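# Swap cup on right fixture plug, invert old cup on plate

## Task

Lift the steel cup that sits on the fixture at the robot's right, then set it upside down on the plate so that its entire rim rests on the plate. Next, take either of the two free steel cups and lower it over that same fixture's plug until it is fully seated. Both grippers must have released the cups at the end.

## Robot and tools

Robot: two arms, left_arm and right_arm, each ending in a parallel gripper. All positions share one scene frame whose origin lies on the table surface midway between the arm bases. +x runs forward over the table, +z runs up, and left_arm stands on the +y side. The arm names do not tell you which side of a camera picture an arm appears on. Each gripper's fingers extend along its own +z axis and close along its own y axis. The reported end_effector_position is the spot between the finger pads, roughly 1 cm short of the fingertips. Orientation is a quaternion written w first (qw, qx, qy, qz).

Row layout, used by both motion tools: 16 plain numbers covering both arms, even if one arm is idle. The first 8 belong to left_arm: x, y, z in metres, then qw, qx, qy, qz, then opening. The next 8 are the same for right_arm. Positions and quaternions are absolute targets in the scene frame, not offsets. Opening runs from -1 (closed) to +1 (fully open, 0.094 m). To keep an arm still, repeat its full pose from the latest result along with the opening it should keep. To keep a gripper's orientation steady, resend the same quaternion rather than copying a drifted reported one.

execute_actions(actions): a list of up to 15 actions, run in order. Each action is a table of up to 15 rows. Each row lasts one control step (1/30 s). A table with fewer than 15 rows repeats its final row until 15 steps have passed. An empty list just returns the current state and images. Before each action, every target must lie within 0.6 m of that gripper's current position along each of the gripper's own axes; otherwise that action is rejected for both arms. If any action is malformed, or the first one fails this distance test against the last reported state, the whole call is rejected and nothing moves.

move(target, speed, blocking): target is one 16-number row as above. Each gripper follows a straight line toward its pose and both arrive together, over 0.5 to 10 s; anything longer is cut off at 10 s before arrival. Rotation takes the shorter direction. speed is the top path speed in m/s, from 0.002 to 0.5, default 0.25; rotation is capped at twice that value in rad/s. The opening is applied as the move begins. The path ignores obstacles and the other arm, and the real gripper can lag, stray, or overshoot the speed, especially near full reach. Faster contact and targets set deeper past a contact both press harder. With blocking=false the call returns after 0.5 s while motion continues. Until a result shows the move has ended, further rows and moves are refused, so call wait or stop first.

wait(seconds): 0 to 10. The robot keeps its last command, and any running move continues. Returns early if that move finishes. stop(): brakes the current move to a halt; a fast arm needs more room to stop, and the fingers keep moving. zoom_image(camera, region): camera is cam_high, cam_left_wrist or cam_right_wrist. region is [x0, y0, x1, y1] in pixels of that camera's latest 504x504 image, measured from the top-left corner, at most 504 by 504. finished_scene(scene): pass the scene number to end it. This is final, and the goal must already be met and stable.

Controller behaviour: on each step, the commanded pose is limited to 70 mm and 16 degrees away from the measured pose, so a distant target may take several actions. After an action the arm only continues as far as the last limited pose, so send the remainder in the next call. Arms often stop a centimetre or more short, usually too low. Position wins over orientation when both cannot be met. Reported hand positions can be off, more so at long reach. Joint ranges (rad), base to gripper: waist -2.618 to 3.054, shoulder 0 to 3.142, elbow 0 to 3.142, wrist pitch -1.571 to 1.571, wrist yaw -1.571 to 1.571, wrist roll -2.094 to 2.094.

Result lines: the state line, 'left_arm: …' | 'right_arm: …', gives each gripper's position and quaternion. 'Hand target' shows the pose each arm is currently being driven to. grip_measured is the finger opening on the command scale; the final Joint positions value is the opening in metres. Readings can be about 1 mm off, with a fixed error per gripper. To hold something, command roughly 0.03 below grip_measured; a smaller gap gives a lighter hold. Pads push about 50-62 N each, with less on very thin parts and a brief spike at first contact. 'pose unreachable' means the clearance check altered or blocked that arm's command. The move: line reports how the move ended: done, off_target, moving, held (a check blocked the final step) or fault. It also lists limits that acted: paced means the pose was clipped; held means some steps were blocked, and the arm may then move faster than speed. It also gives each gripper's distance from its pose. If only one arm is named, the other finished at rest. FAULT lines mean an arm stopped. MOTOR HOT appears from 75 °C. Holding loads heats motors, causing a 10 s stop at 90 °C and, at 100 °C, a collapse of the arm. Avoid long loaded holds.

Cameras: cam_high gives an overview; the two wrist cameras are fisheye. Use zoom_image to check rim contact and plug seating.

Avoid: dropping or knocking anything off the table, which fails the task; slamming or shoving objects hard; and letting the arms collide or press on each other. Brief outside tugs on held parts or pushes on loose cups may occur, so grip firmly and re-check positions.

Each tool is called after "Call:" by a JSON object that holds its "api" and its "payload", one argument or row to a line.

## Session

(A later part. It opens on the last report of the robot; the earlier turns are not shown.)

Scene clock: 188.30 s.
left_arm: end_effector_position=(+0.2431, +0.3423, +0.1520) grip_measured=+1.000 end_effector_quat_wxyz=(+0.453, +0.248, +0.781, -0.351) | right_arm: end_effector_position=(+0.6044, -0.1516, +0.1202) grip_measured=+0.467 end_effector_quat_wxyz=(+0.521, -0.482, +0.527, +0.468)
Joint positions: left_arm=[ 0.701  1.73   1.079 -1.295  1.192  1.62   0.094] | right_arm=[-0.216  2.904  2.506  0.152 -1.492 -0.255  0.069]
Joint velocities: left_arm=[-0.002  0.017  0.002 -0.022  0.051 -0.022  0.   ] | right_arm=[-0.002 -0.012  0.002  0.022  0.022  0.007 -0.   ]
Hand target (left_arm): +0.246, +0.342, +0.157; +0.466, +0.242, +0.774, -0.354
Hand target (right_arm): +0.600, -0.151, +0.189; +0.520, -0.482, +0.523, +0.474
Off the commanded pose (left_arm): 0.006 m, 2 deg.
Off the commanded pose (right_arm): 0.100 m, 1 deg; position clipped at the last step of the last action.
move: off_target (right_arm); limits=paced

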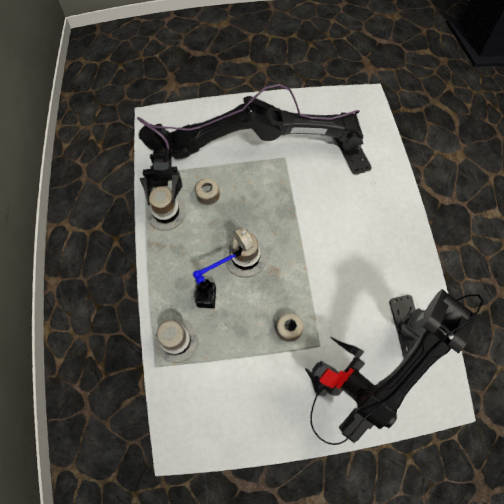

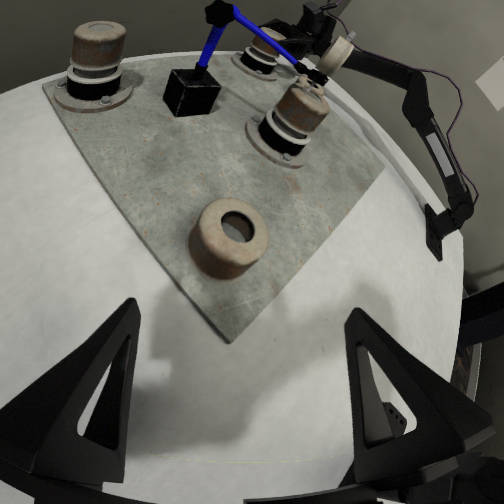

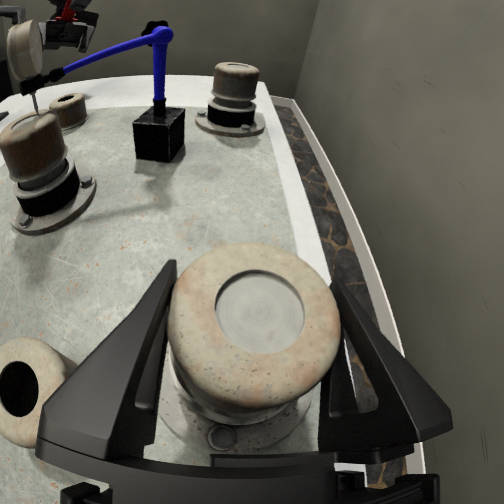

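Call:
{"api": "move", "payload": {
  "target": [0.246,0.342,0.157,0.466,0.242,0.774,-0.354,1, 0.606,-0.153,0.14,0.641,-0.299,0.641,0.299,0.3],
  "speed": 0.03
}}

Call:
{"api": "move", "payload": {
  "target": [0.246,0.342,0.157,0.466,0.242,0.774,-0.354,1, 0.606,-0.153,0.14,0.694,-0.135,0.694,0.135,0.3],
  "speed": 0.03
}}

Scene clock: 207.10 s.
left_arm: end_effector_position=(+0.2431, +0.3423, +0.1520) grip_measured=+1.000 end_effector_quat_wxyz=(+0.453, +0.248, +0.781, -0.351) | right_arm: end_effector_position=(+0.6107, -0.1554, +0.1181) grip_measured=+0.467 end_effector_quat_wxyz=(+0.632, -0.300, +0.653, +0.292)
Joint positions: left_arm=[ 0.701  1.73   1.079 -1.295  1.192  1.62   0.094] | right_arm=[-0.143  2.491  1.608  0.836 -0.811 -0.033  0.069]
Joint velocities: left_arm=[-0.017 -0.007 -0.017  0.022  0.051 -0.037  0.   ] | right_arm=[-0.012  0.002 -0.007 -0.022 -0.007  0.037  0.001]
Hand target (left_arm): +0.246, +0.342, +0.157; +0.466, +0.242, +0.774, -0.354
Hand target (right_arm): +0.606, -0.154, +0.140; +0.640, -0.300, +0.641, +0.300
Off the commanded pose (left_arm): 0.006 m, 2 deg.
Off the commanded pose (right_arm): 0.022 m, 2 deg.
move: off_target (right_arm; path cut at 10 s)

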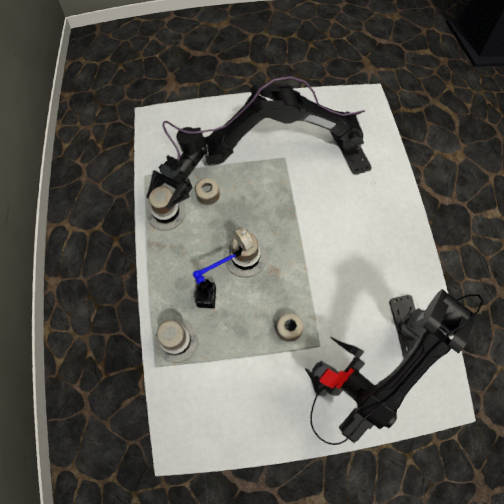

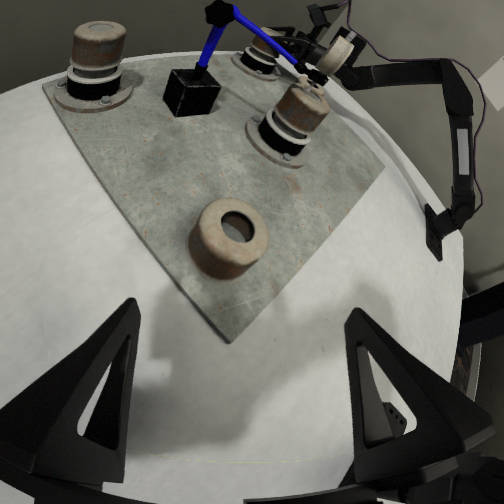

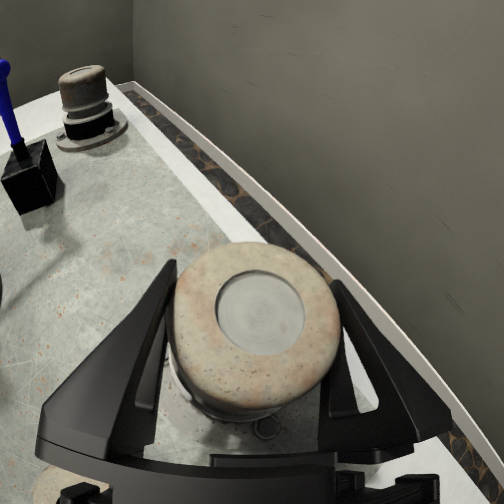

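Scene clock: 215.33 s.
left_arm: end_effector_position=(+0.2431, +0.3423, +0.1520) grip_measured=+1.000 end_effector_quat_wxyz=(+0.453, +0.248, +0.781, -0.351) | right_arm: end_effector_position=(+0.6129, -0.1593, +0.1180) grip_measured=+0.467 end_effector_quat_wxyz=(+0.679, -0.136, +0.710, +0.126)
Joint positions: left_arm=[ 0.701  1.73   1.079 -1.295  1.192  1.62   0.094] | right_arm=[ 0.007  2.371  1.375  0.949 -0.169 -0.013  0.069]
Joint velocities: left_arm=[ 0.002  0.002  0.012  0.022 -0.007 -0.037  0.   ] | right_arm=[ 0.002 -0.022  0.002 -0.095  0.022 -0.007  0.   ]
Hand target (left_arm): +0.246, +0.342, +0.157; +0.466, +0.242, +0.774, -0.354
Hand target (right_arm): +0.606, -0.153, +0.140; +0.693, -0.135, +0.695, +0.136
Off the commanded pose (left_arm): 0.006 m, 2 deg.
Off the commanded pose (right_arm): 0.024 m, 3 deg.
move: off_target (right_arm)

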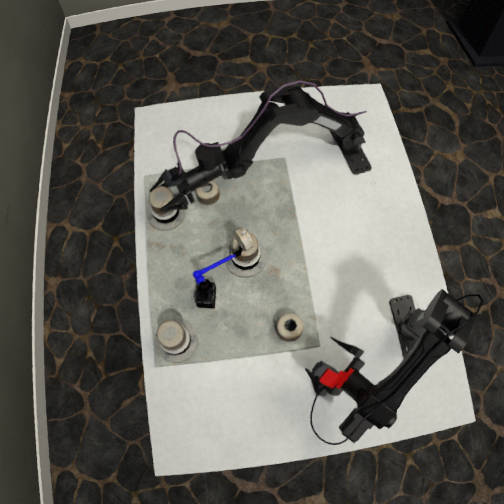

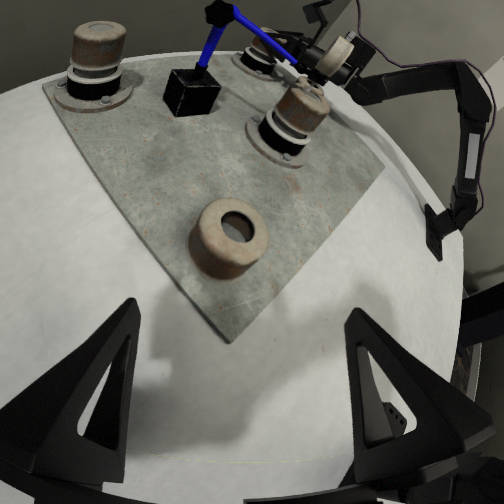

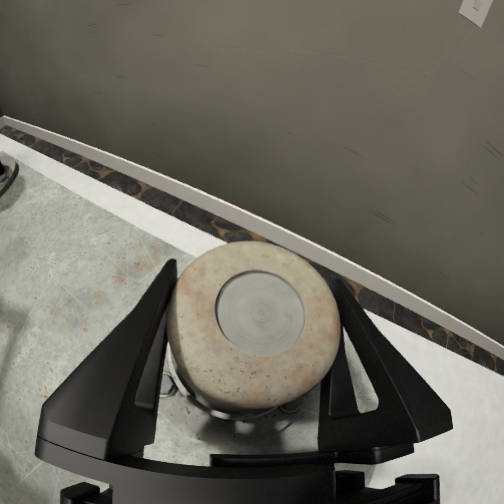

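Try a full pull in this stronger configuration.

Call:
{"api": "move", "payload": {
  "target": [0.246,0.342,0.157,0.466,0.242,0.774,-0.354,1, 0.613,-0.159,0.22,0.679,-0.136,0.710,0.126,0.2],
  "speed": 0.03
}}

Scene clock: 221.33 s.
left_arm: end_effector_position=(+0.2430, +0.3423, +0.1519) grip_measured=+1.000 end_effector_quat_wxyz=(+0.452, +0.248, +0.781, -0.351) | right_arm: end_effector_position=(+0.6141, -0.1600, +0.1191) grip_measured=+0.467 end_effector_quat_wxyz=(+0.623, -0.137, +0.761, +0.118)
Joint positions: left_arm=[ 0.701  1.73   1.079 -1.295  1.192  1.62   0.094] | right_arm=[ 0.008  2.293  1.423  0.669 -0.159 -0.022  0.069]
Joint velocities: left_arm=[ 0.002 -0.017  0.037  0.051  0.007  0.051  0.   ] | right_arm=[ 0.007 -0.002 -0.012  0.007 -0.037  0.022 -0.001]
Hand target (left_arm): +0.246, +0.342, +0.157; +0.466, +0.242, +0.774, -0.354
Hand target (right_arm): +0.613, -0.159, +0.199; +0.679, -0.137, +0.710, +0.126
Off the commanded pose (left_arm): 0.006 m, 2 deg.
Off the commanded pose (right_arm): 0.101 m, 9 deg; position clipped at the last step of the last action.
move: off_target (right_arm); limits=paced

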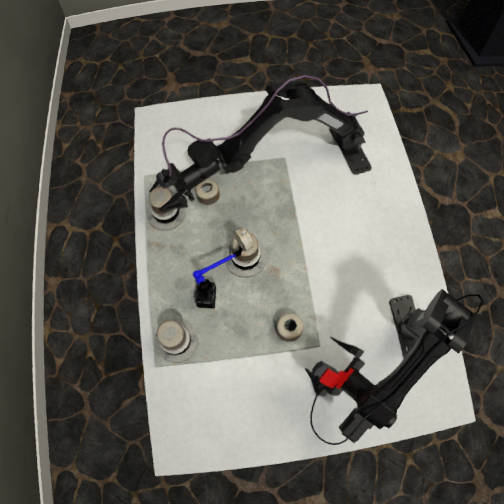

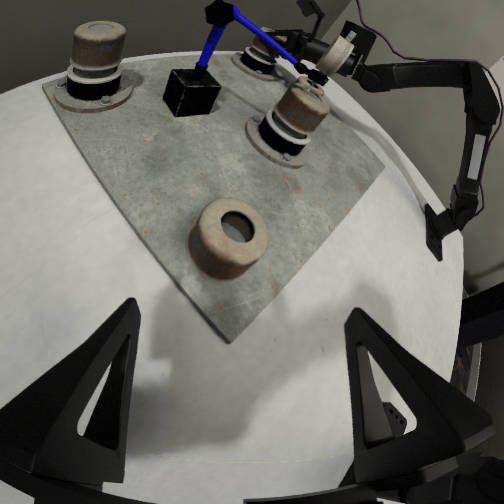

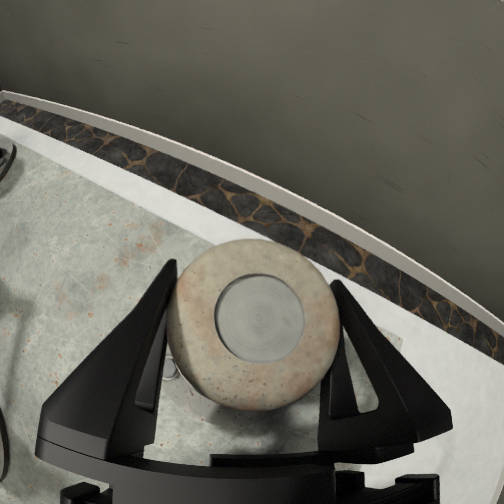

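Call:
{"api": "move", "payload": {
  "target": [0.246,0.342,0.157,0.466,0.242,0.774,-0.354,1, 0.613,-0.159,0.25,0.80,-0.14,0.57,0.12,0.2],
  "speed": 0.05
}}

Scene clock: 232.87 s.
left_arm: end_effector_position=(+0.2431, +0.3423, +0.1520) grip_measured=+1.000 end_effector_quat_wxyz=(+0.453, +0.248, +0.781, -0.351) | right_arm: end_effector_position=(+0.6134, -0.1599, +0.1279) grip_measured=+0.467 end_effector_quat_wxyz=(+0.668, -0.136, +0.721, +0.119)
Joint positions: left_arm=[ 0.701  1.73   1.079 -1.295  1.192  1.62   0.094] | right_arm=[ 0.009  2.328  1.384  0.865 -0.159 -0.023  0.069]
Joint velocities: left_arm=[-0.007 -0.002  0.012  0.051  0.081  0.11   0.   ] | right_arm=[-0.002 -0.002  0.007 -0.007 -0.007  0.051  0.   ]
Hand target (left_arm): +0.246, +0.342, +0.157; +0.466, +0.242, +0.774, -0.354
Hand target (right_arm): +0.608, -0.160, +0.217; +0.759, -0.139, +0.625, +0.119
Off the commanded pose (left_arm): 0.006 m, 2 deg.
Off the commanded pose (right_arm): 0.122 m, 23 deg; position and orientation clipped at the last step of the last action.
move: off_target (right_arm); limits=paced

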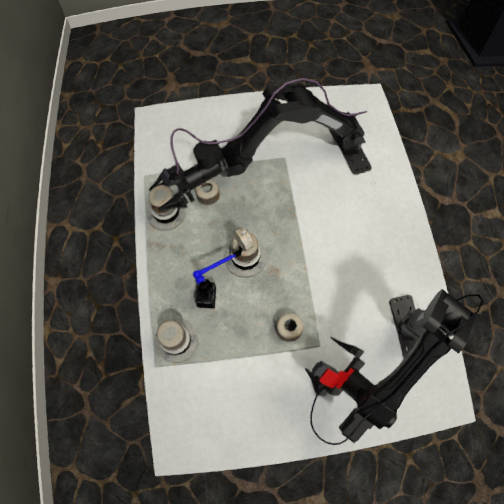

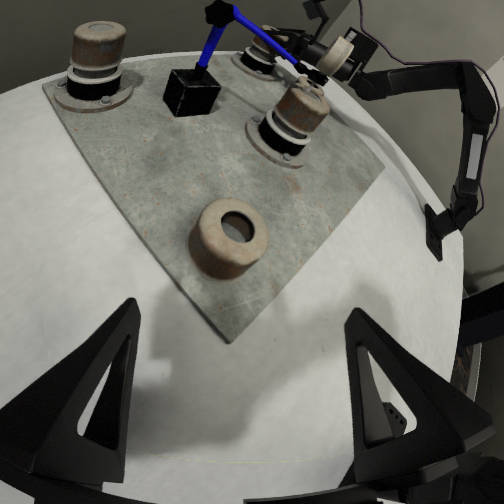

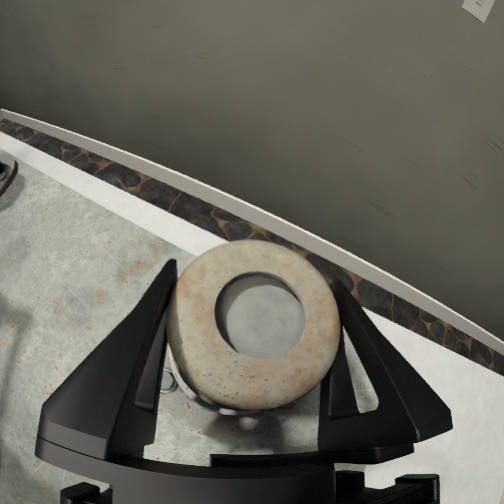

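Moved 1 cm. Repeat.

Call:
{"api": "move", "payload": {
  "target": [0.246,0.342,0.157,0.466,0.242,0.774,-0.354,1, 0.613,-0.159,0.25,0.76,-0.14,0.62,0.12,0.2],
  "speed": 0.03
}}

Scene clock: 239.63 s.
left_arm: end_effector_position=(+0.2431, +0.3423, +0.1520) grip_measured=+1.000 end_effector_quat_wxyz=(+0.453, +0.248, +0.781, -0.351) | right_arm: end_effector_position=(+0.6132, -0.1599, +0.1279) grip_measured=+0.467 end_effector_quat_wxyz=(+0.667, -0.137, +0.723, +0.120)
Joint positions: left_arm=[ 0.701  1.73   1.079 -1.295  1.192  1.62   0.094] | right_arm=[ 0.009  2.324  1.384  0.857 -0.159 -0.023  0.069]
Joint velocities: left_arm=[ 0.017  0.007  0.012 -0.051  0.022  0.007  0.   ] | right_arm=[ 0.002 -0.007  0.007 -0.007 -0.007 -0.007 -0.   ]
Hand target (left_arm): +0.246, +0.342, +0.157; +0.466, +0.242, +0.774, -0.354
Hand target (right_arm): +0.608, -0.160, +0.217; +0.757, -0.140, +0.627, +0.119
Off the commanded pose (left_arm): 0.006 m, 2 deg.
Off the commanded pose (right_arm): 0.122 m, 16 deg; position clipped at the last step of the last action.
move: off_target (right_arm); limits=paced

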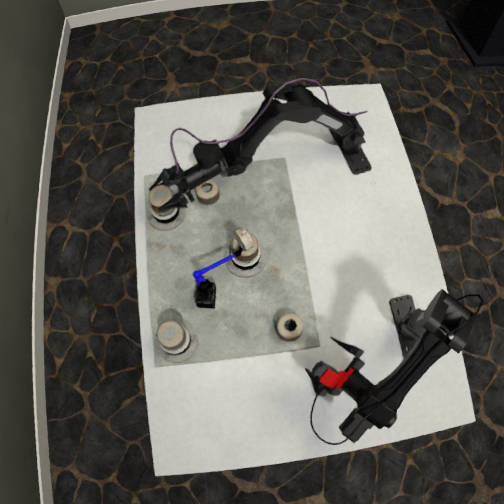

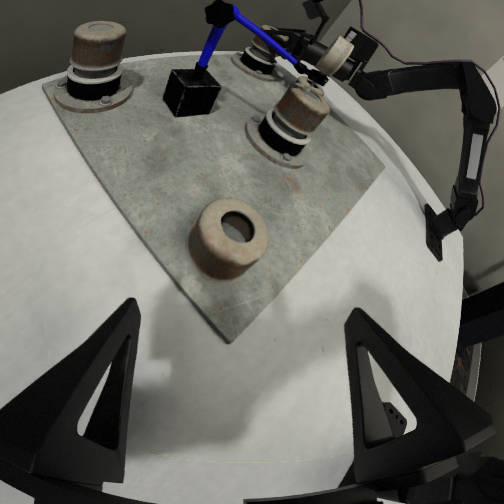

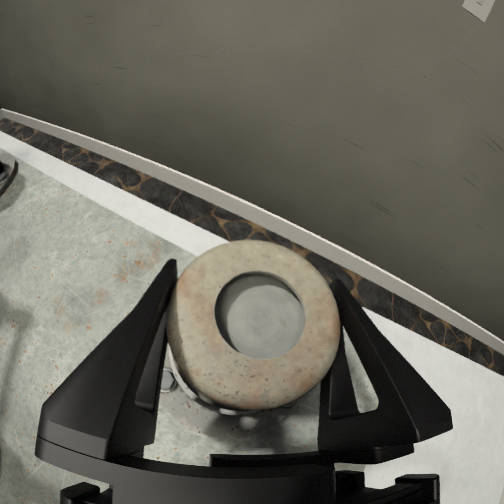

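Call:
{"api": "move", "payload": {
  "target": [0.246,0.342,0.157,0.466,0.242,0.774,-0.354,1, 0.611,-0.157,0.25,0.70,-0.36,0.54,0.30,0.2],
  "speed": 0.08
}}

Scene clock: 248.00 s.
left_arm: end_effector_position=(+0.2431, +0.3423, +0.1520) grip_measured=+1.000 end_effector_quat_wxyz=(+0.453, +0.248, +0.781, -0.351) | right_arm: end_effector_position=(+0.6101, -0.1553, +0.1359) grip_measured=+0.466 end_effector_quat_wxyz=(+0.628, -0.315, +0.640, +0.310)
Joint positions: left_arm=[ 0.701  1.73   1.079 -1.295  1.192  1.62   0.094] | right_arm=[-0.155  2.48   1.653  0.798 -0.876 -0.02   0.069]
Joint velocities: left_arm=[-0.007  0.007  0.002  0.007  0.051 -0.125  0.   ] | right_arm=[ 0.027  0.007 -0.007  0.051  0.037  0.037  0.001]
Hand target (left_arm): +0.246, +0.342, +0.157; +0.466, +0.242, +0.774, -0.354
Hand target (right_arm): +0.604, -0.155, +0.216; +0.695, -0.365, +0.546, +0.293
Off the commanded pose (left_arm): 0.006 m, 2 deg.
Off the commanded pose (right_arm): 0.114 m, 15 deg; position clipped at the last step of the last action.
move: off_target (right_arm); limits=paced

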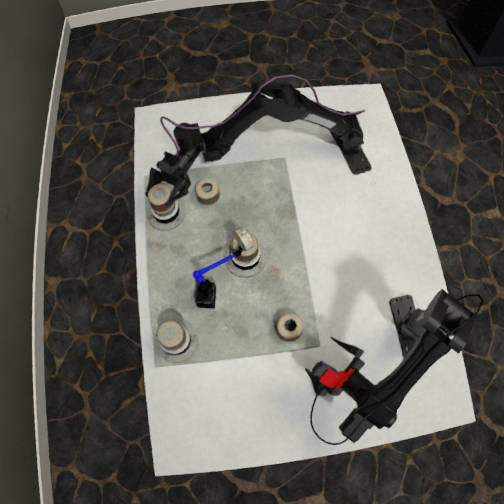

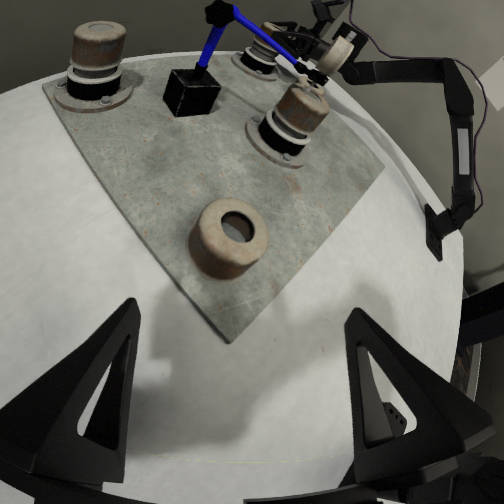

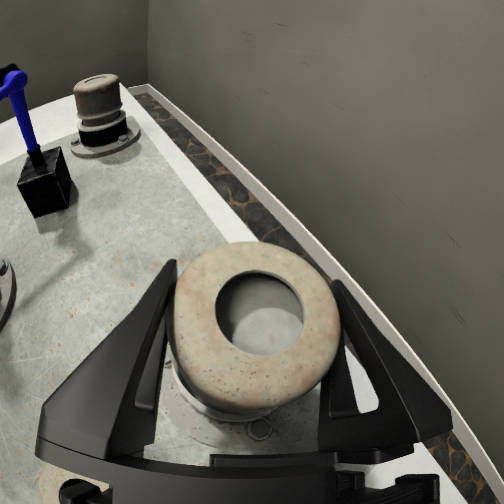

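Call:
{"api": "move", "payload": {
  "target": [0.246,0.342,0.157,0.466,0.242,0.774,-0.354,1, 0.613,-0.159,0.25,0.76,-0.14,0.62,0.12,0.2],
  "speed": 0.08
}}

Call:
{"api": "move", "payload": {
  "target": [0.246,0.342,0.157,0.466,0.242,0.774,-0.354,1, 0.611,-0.157,0.25,0.68,-0.36,0.57,0.30,0.2],
  "speed": 0.06
}}

Scene clock: 255.70 s.
left_arm: end_effector_position=(+0.2431, +0.3423, +0.1520) grip_measured=+1.000 end_effector_quat_wxyz=(+0.453, +0.248, +0.781, -0.351) | right_arm: end_effector_position=(+0.6173, -0.1598, +0.2052) grip_measured=+0.466 end_effector_quat_wxyz=(+0.722, -0.141, +0.665, +0.128)
Joint positions: left_arm=[ 0.701  1.73   1.079 -1.295  1.192  1.62   0.094] | right_arm=[-0.     2.252  1.437  0.892 -0.188 -0.02   0.069]
Joint velocities: left_arm=[ 0.007 -0.002 -0.002  0.007 -0.11  -0.022  0.   ] | right_arm=[-0.017  0.007  0.002 -0.007  0.007  0.081  0.   ]
Hand target (left_arm): +0.246, +0.342, +0.157; +0.466, +0.242, +0.774, -0.354
Hand target (right_arm): +0.611, -0.160, +0.250; +0.760, -0.138, +0.623, +0.121
Off the commanded pose (left_arm): 0.006 m, 2 deg.
Off the commanded pose (right_arm): 0.045 m, 7 deg.
move: off_target (right_arm)

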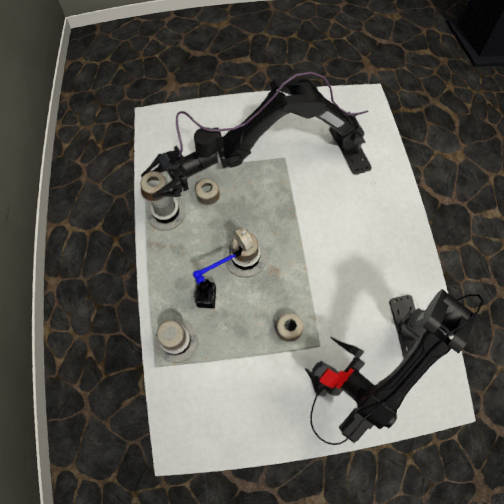

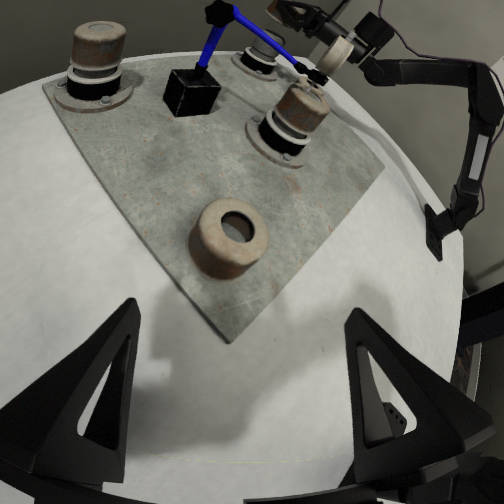

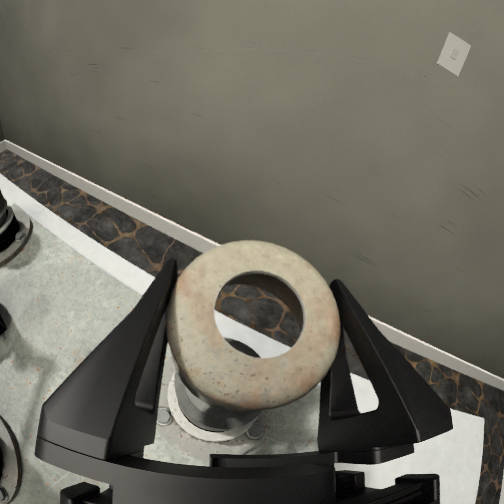

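Scene clock: 261.00 s.
left_arm: end_effector_position=(+0.2431, +0.3423, +0.1521) grip_measured=+1.000 end_effector_quat_wxyz=(+0.453, +0.248, +0.781, -0.351) | right_arm: end_effector_position=(+0.6100, -0.1530, +0.2246) grip_measured=+0.466 end_effector_quat_wxyz=(+0.662, -0.351, +0.588, +0.305)
Joint positions: left_arm=[ 0.701  1.73   1.079 -1.295  1.192  1.62   0.094] | right_arm=[-0.162  2.385  1.764  0.725 -0.933 -0.022  0.069]
Joint velocities: left_arm=[-0.002 -0.002  0.012  0.007  0.037  0.022  0.   ] | right_arm=[-0.002 -0.017 -0.012  0.022 -0.037 -0.022  0.001]
Hand target (left_arm): +0.246, +0.342, +0.157; +0.466, +0.242, +0.774, -0.354
Hand target (right_arm): +0.610, -0.156, +0.250; +0.679, -0.359, +0.567, +0.298
Off the commanded pose (left_arm): 0.006 m, 2 deg.
Off the commanded pose (right_arm): 0.026 m, 3 deg.
move: off_target (right_arm)

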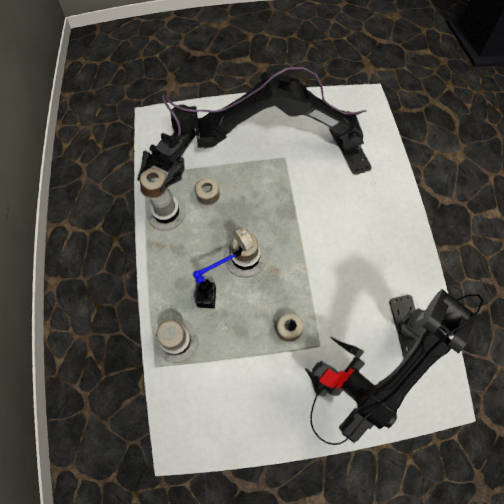

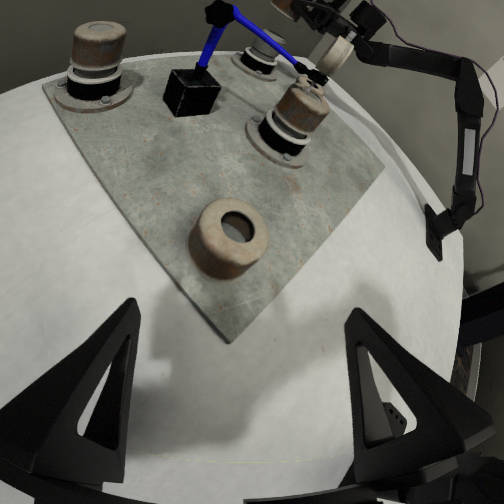

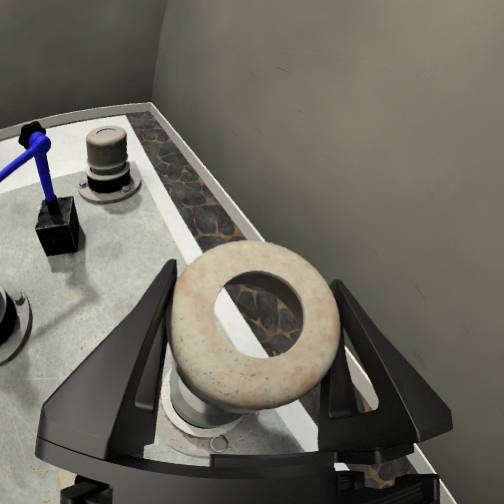

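Call:
{"api": "move", "payload": {
  "target": [0.246,0.342,0.157,0.466,0.242,0.774,-0.354,1, 0.42,-0.17,0.16,0.707,0,0.707,0,0.2],
  "speed": 0.15
}}

Call:
{"api": "move", "payload": {
  "target": [0.246,0.342,0.157,0.466,0.242,0.774,-0.354,1, 0.42,-0.17,0.065,0.707,0,0.707,0,0.2],
  "speed": 0.05
}}

Scene clock: 269.67 s.
left_arm: end_effector_position=(+0.2431, +0.3423, +0.1520) grip_measured=+1.000 end_effector_quat_wxyz=(+0.453, +0.248, +0.781, -0.351) | right_arm: end_effector_position=(+0.4206, -0.1678, +0.1291) grip_measured=+0.466 end_effector_quat_wxyz=(+0.673, -0.023, +0.739, -0.013)
Joint positions: left_arm=[ 0.701  1.73   1.079 -1.295  1.192  1.62   0.094] | right_arm=[0.337 1.857 0.569 1.179 0.519 0.003 0.069]
Joint velocities: left_arm=[-0.002  0.012  0.012 -0.051  0.007  0.037  0.   ] | right_arm=[-0.002  0.012 -0.002  0.022 -0.081 -0.007 -0.   ]
Hand target (left_arm): +0.246, +0.342, +0.157; +0.466, +0.242, +0.774, -0.354
Hand target (right_arm): +0.419, -0.169, +0.158; +0.704, +0.001, +0.710, +0.001
Off the commanded pose (left_arm): 0.006 m, 2 deg.
Off the commanded pose (right_arm): 0.031 m, 6 deg.
move: off_target (right_arm)

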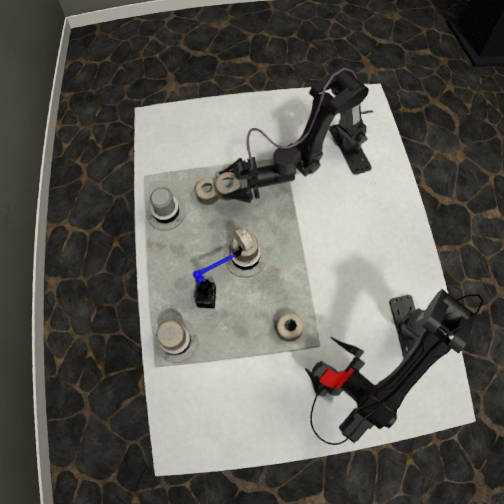

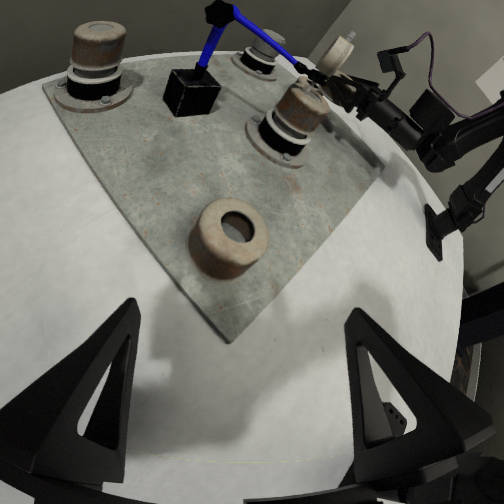

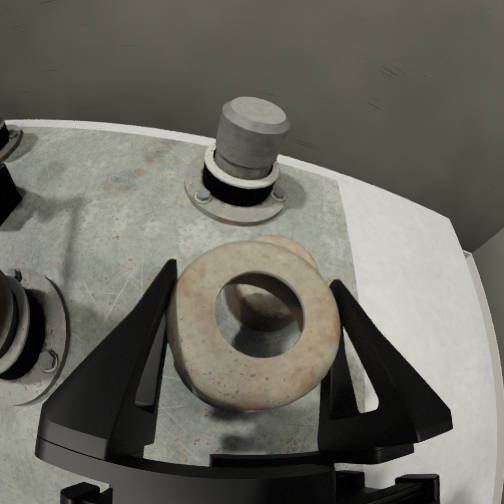

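Scene clock: 271.23 s.
left_arm: end_effector_position=(+0.2430, +0.3423, +0.1519) grip_measured=+1.000 end_effector_quat_wxyz=(+0.452, +0.248, +0.781, -0.351) | right_arm: end_effector_position=(+0.4180, -0.1702, +0.0600) grip_measured=+0.466 end_effector_quat_wxyz=(+0.676, -0.012, +0.737, -0.008)
Joint positions: left_arm=[ 0.701  1.73   1.079 -1.295  1.192  1.62   0.094] | right_arm=[0.338 2.206 0.558 1.549 0.528 0.022 0.069]
Joint velocities: left_arm=[-0.002  0.007 -0.017 -0.037  0.051 -0.051  0.   ] | right_arm=[ 0.002  0.012 -0.002  0.051 -0.037  0.022  0.   ]
Hand target (left_arm): +0.246, +0.342, +0.157; +0.466, +0.242, +0.774, -0.354
Hand target (right_arm): +0.420, -0.170, +0.065; +0.686, +0.003, +0.728, -0.003
Off the commanded pose (left_arm): 0.006 m, 2 deg.
Off the commanded pose (right_arm): 0.005 m, 5 deg.
joint sent to its limit (right arm) — the command would take joint 4 (wrist pitch) past its upper limit, so that joint was sent only as far as its limit.
move: off_target (right_arm)

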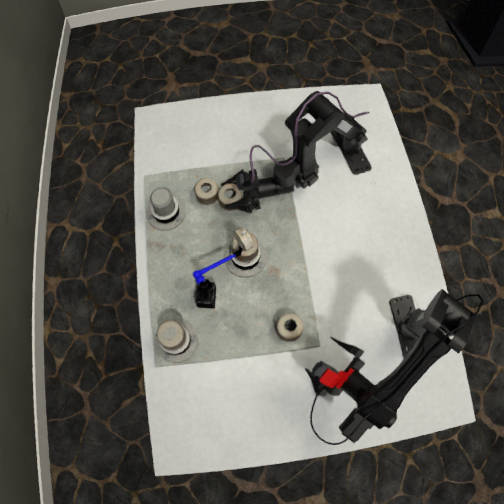

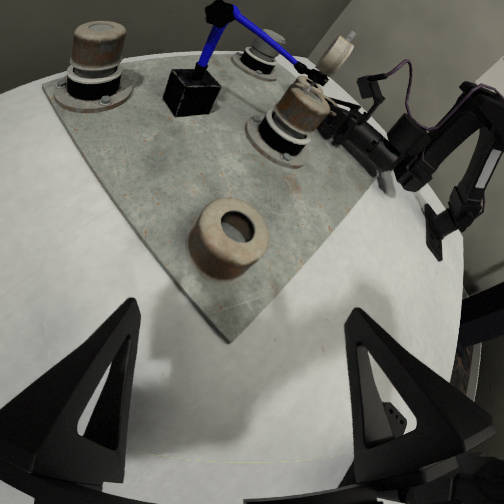

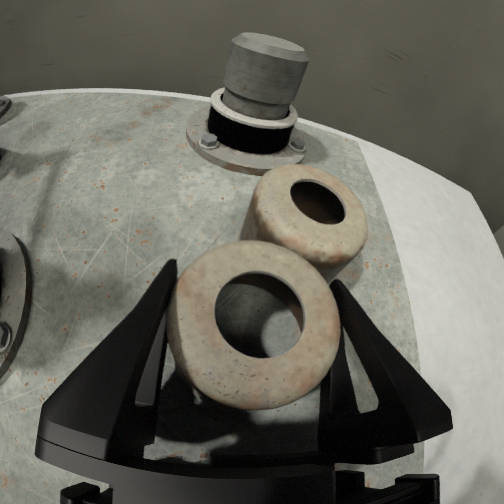

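Call:
{"api": "move", "payload": {
  "target": [0.246,0.342,0.157,0.466,0.242,0.774,-0.354,1, 0.35,-0.16,0.10,0.653,-0.271,0.653,0.271,0.2],
  "speed": 0.1
}}

Call:
{"api": "move", "payload": {
  "target": [0.246,0.342,0.157,0.466,0.242,0.774,-0.354,1, 0.35,-0.16,0.06,0.653,-0.271,0.653,0.271,0.2],
  "speed": 0.04
}}

Scene clock: 282.67 s.
left_arm: end_effector_position=(+0.2431, +0.3423, +0.1521) grip_measured=+1.000 end_effector_quat_wxyz=(+0.453, +0.248, +0.781, -0.351) | right_arm: end_effector_position=(+0.3523, -0.1585, +0.0813) grip_measured=+0.466 end_effector_quat_wxyz=(+0.614, -0.271, +0.691, +0.268)
Joint positions: left_arm=[ 0.701  1.73   1.079 -1.295  1.192  1.62   0.094] | right_arm=[-0.053  2.003  0.333  1.542 -0.639 -0.04   0.069]
Joint velocities: left_arm=[-0.017 -0.007 -0.012 -0.007 -0.051 -0.022  0.   ] | right_arm=[-0.002 -0.007  0.002 -0.007  0.051  0.051 -0.   ]
Hand target (left_arm): +0.246, +0.342, +0.157; +0.466, +0.242, +0.774, -0.354
Hand target (right_arm): +0.351, -0.159, +0.099; +0.635, -0.283, +0.668, +0.264
Off the commanded pose (left_arm): 0.006 m, 2 deg.
Off the commanded pose (right_arm): 0.019 m, 6 deg.
joint sent to its limit (right arm) — the command would take joint 4 (wrist pitch) past its upper limit, so that joint was sent only as far as its limit.
move: off_target (right_arm)

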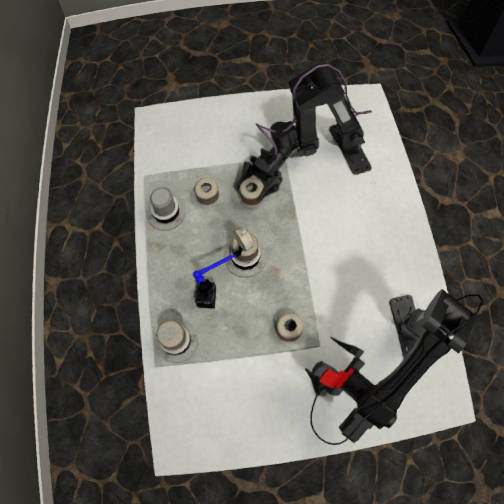

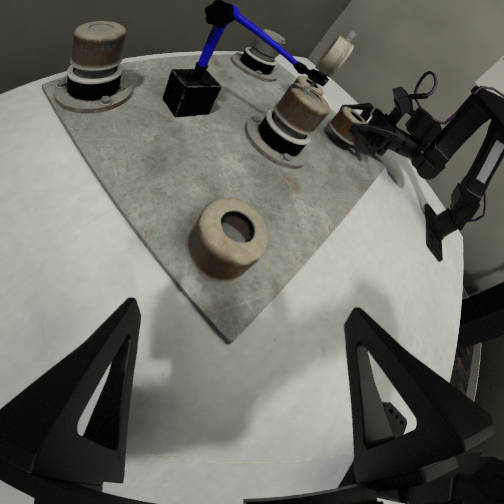

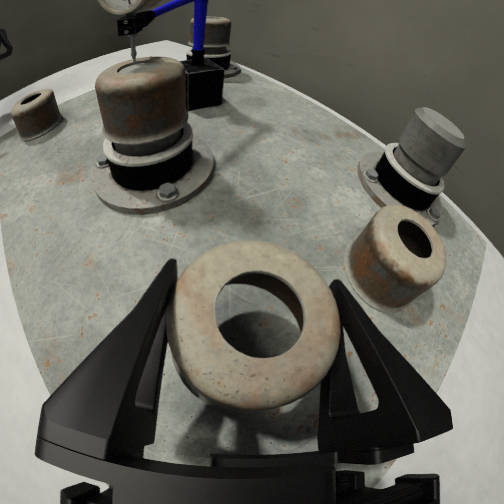

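Scene clock: 284.27 s.
left_arm: end_effector_position=(+0.2430, +0.3423, +0.1519) grip_measured=+1.000 end_effector_quat_wxyz=(+0.452, +0.248, +0.781, -0.351) | right_arm: end_effector_position=(+0.3476, -0.1601, +0.0570) grip_measured=+0.466 end_effector_quat_wxyz=(+0.597, -0.290, +0.701, +0.261)
Joint positions: left_arm=[ 0.701  1.73   1.079 -1.295  1.192  1.62   0.094] | right_arm=[-0.066  2.081  0.333  1.555 -0.665 -0.1    0.069]
Joint velocities: left_arm=[ 0.012 -0.002 -0.007 -0.051  0.051  0.022  0.   ] | right_arm=[ 0.012 -0.007 -0.002 -0.022 -0.051 -0.007 -0.001]
Hand target (left_arm): +0.246, +0.342, +0.157; +0.466, +0.242, +0.774, -0.354
Hand target (right_arm): +0.350, -0.160, +0.060; +0.605, -0.297, +0.691, +0.262
Off the commanded pose (left_arm): 0.006 m, 2 deg.
Off the commanded pose (right_arm): 0.004 m, 9 deg.
joint sent to its limit (right arm) — the command would take joint 4 (wrist pitch) past its upper limit, so that joint was sent only as far as its limit.
move: off_target (right_arm)

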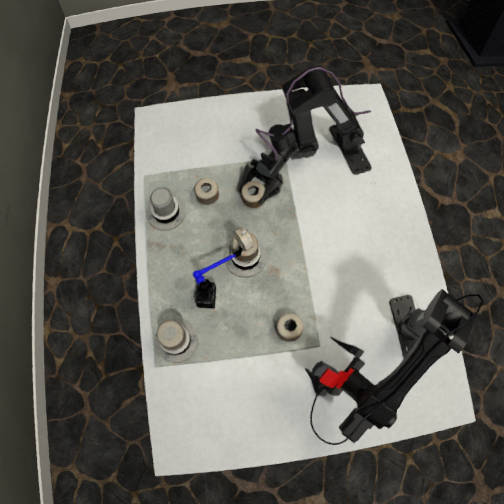

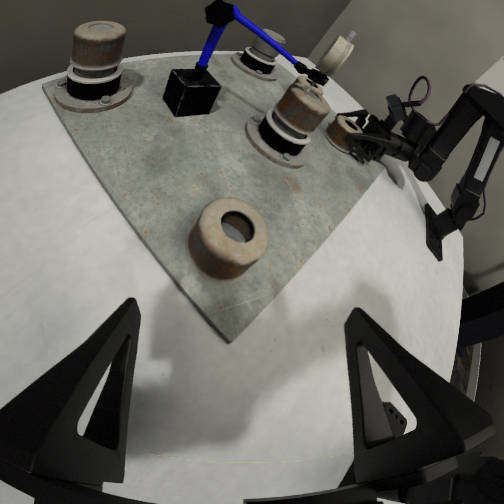

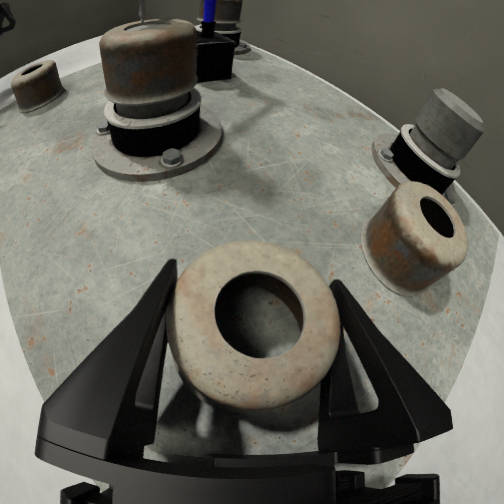

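Call:
{"api": "move", "payload": {
  "target": [0.246,0.342,0.157,0.466,0.242,0.774,-0.354,1, 0.35,-0.16,0.035,0.653,-0.271,0.653,0.271,0.2],
  "speed": 0.02
}}

Scene clock: 292.10 s.
left_arm: end_effector_position=(+0.2430, +0.3423, +0.1519) grip_measured=+1.000 end_effector_quat_wxyz=(+0.452, +0.248, +0.781, -0.351) | right_arm: end_effector_position=(+0.3487, -0.1586, +0.0541) grip_measured=+0.466 end_effector_quat_wxyz=(+0.601, -0.313, +0.686, +0.266)
Joint positions: left_arm=[ 0.701  1.73   1.079 -1.295  1.192  1.62   0.094] | right_arm=[-0.084  2.123  0.359  1.579 -0.724 -0.134  0.069]
Joint velocities: left_arm=[-0.012 -0.012 -0.002 -0.007  0.022 -0.037  0.   ] | right_arm=[ 0.007 -0.012 -0.002 -0.022 -0.007 -0.037  0.001]
Hand target (left_arm): +0.246, +0.342, +0.157; +0.466, +0.242, +0.774, -0.354
Hand target (right_arm): +0.349, -0.160, +0.036; +0.587, -0.310, +0.701, +0.261
Off the commanded pose (left_arm): 0.006 m, 2 deg.
Off the commanded pose (right_arm): 0.019 m, 9 deg.
joint sent to its limit (right arm) — the command would take joint 4 (wrist pitch) past its upper limit, so that joint was sent only as far as its limit.
move: off_target (right_arm)

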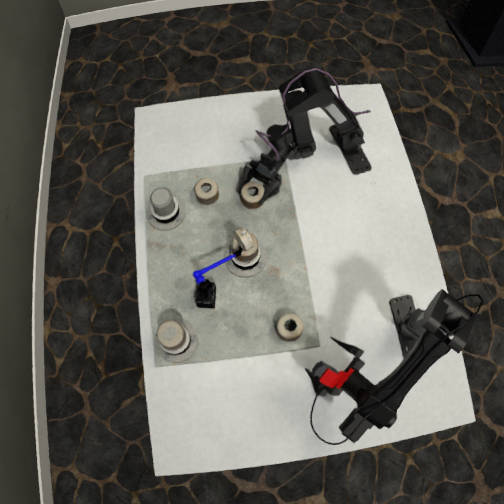

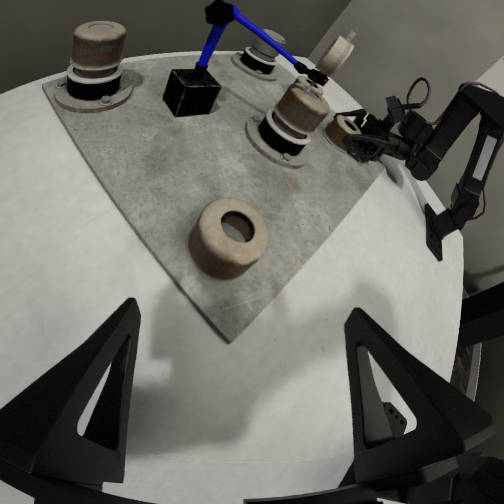

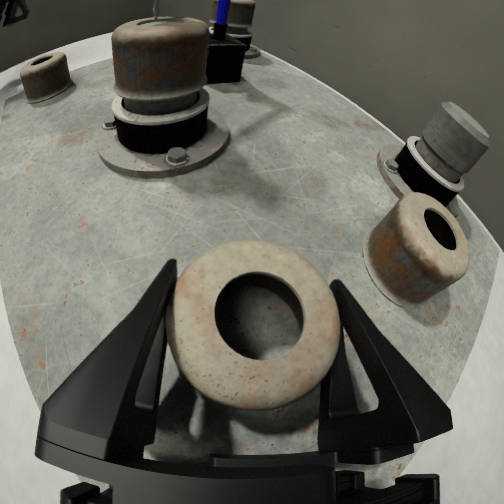

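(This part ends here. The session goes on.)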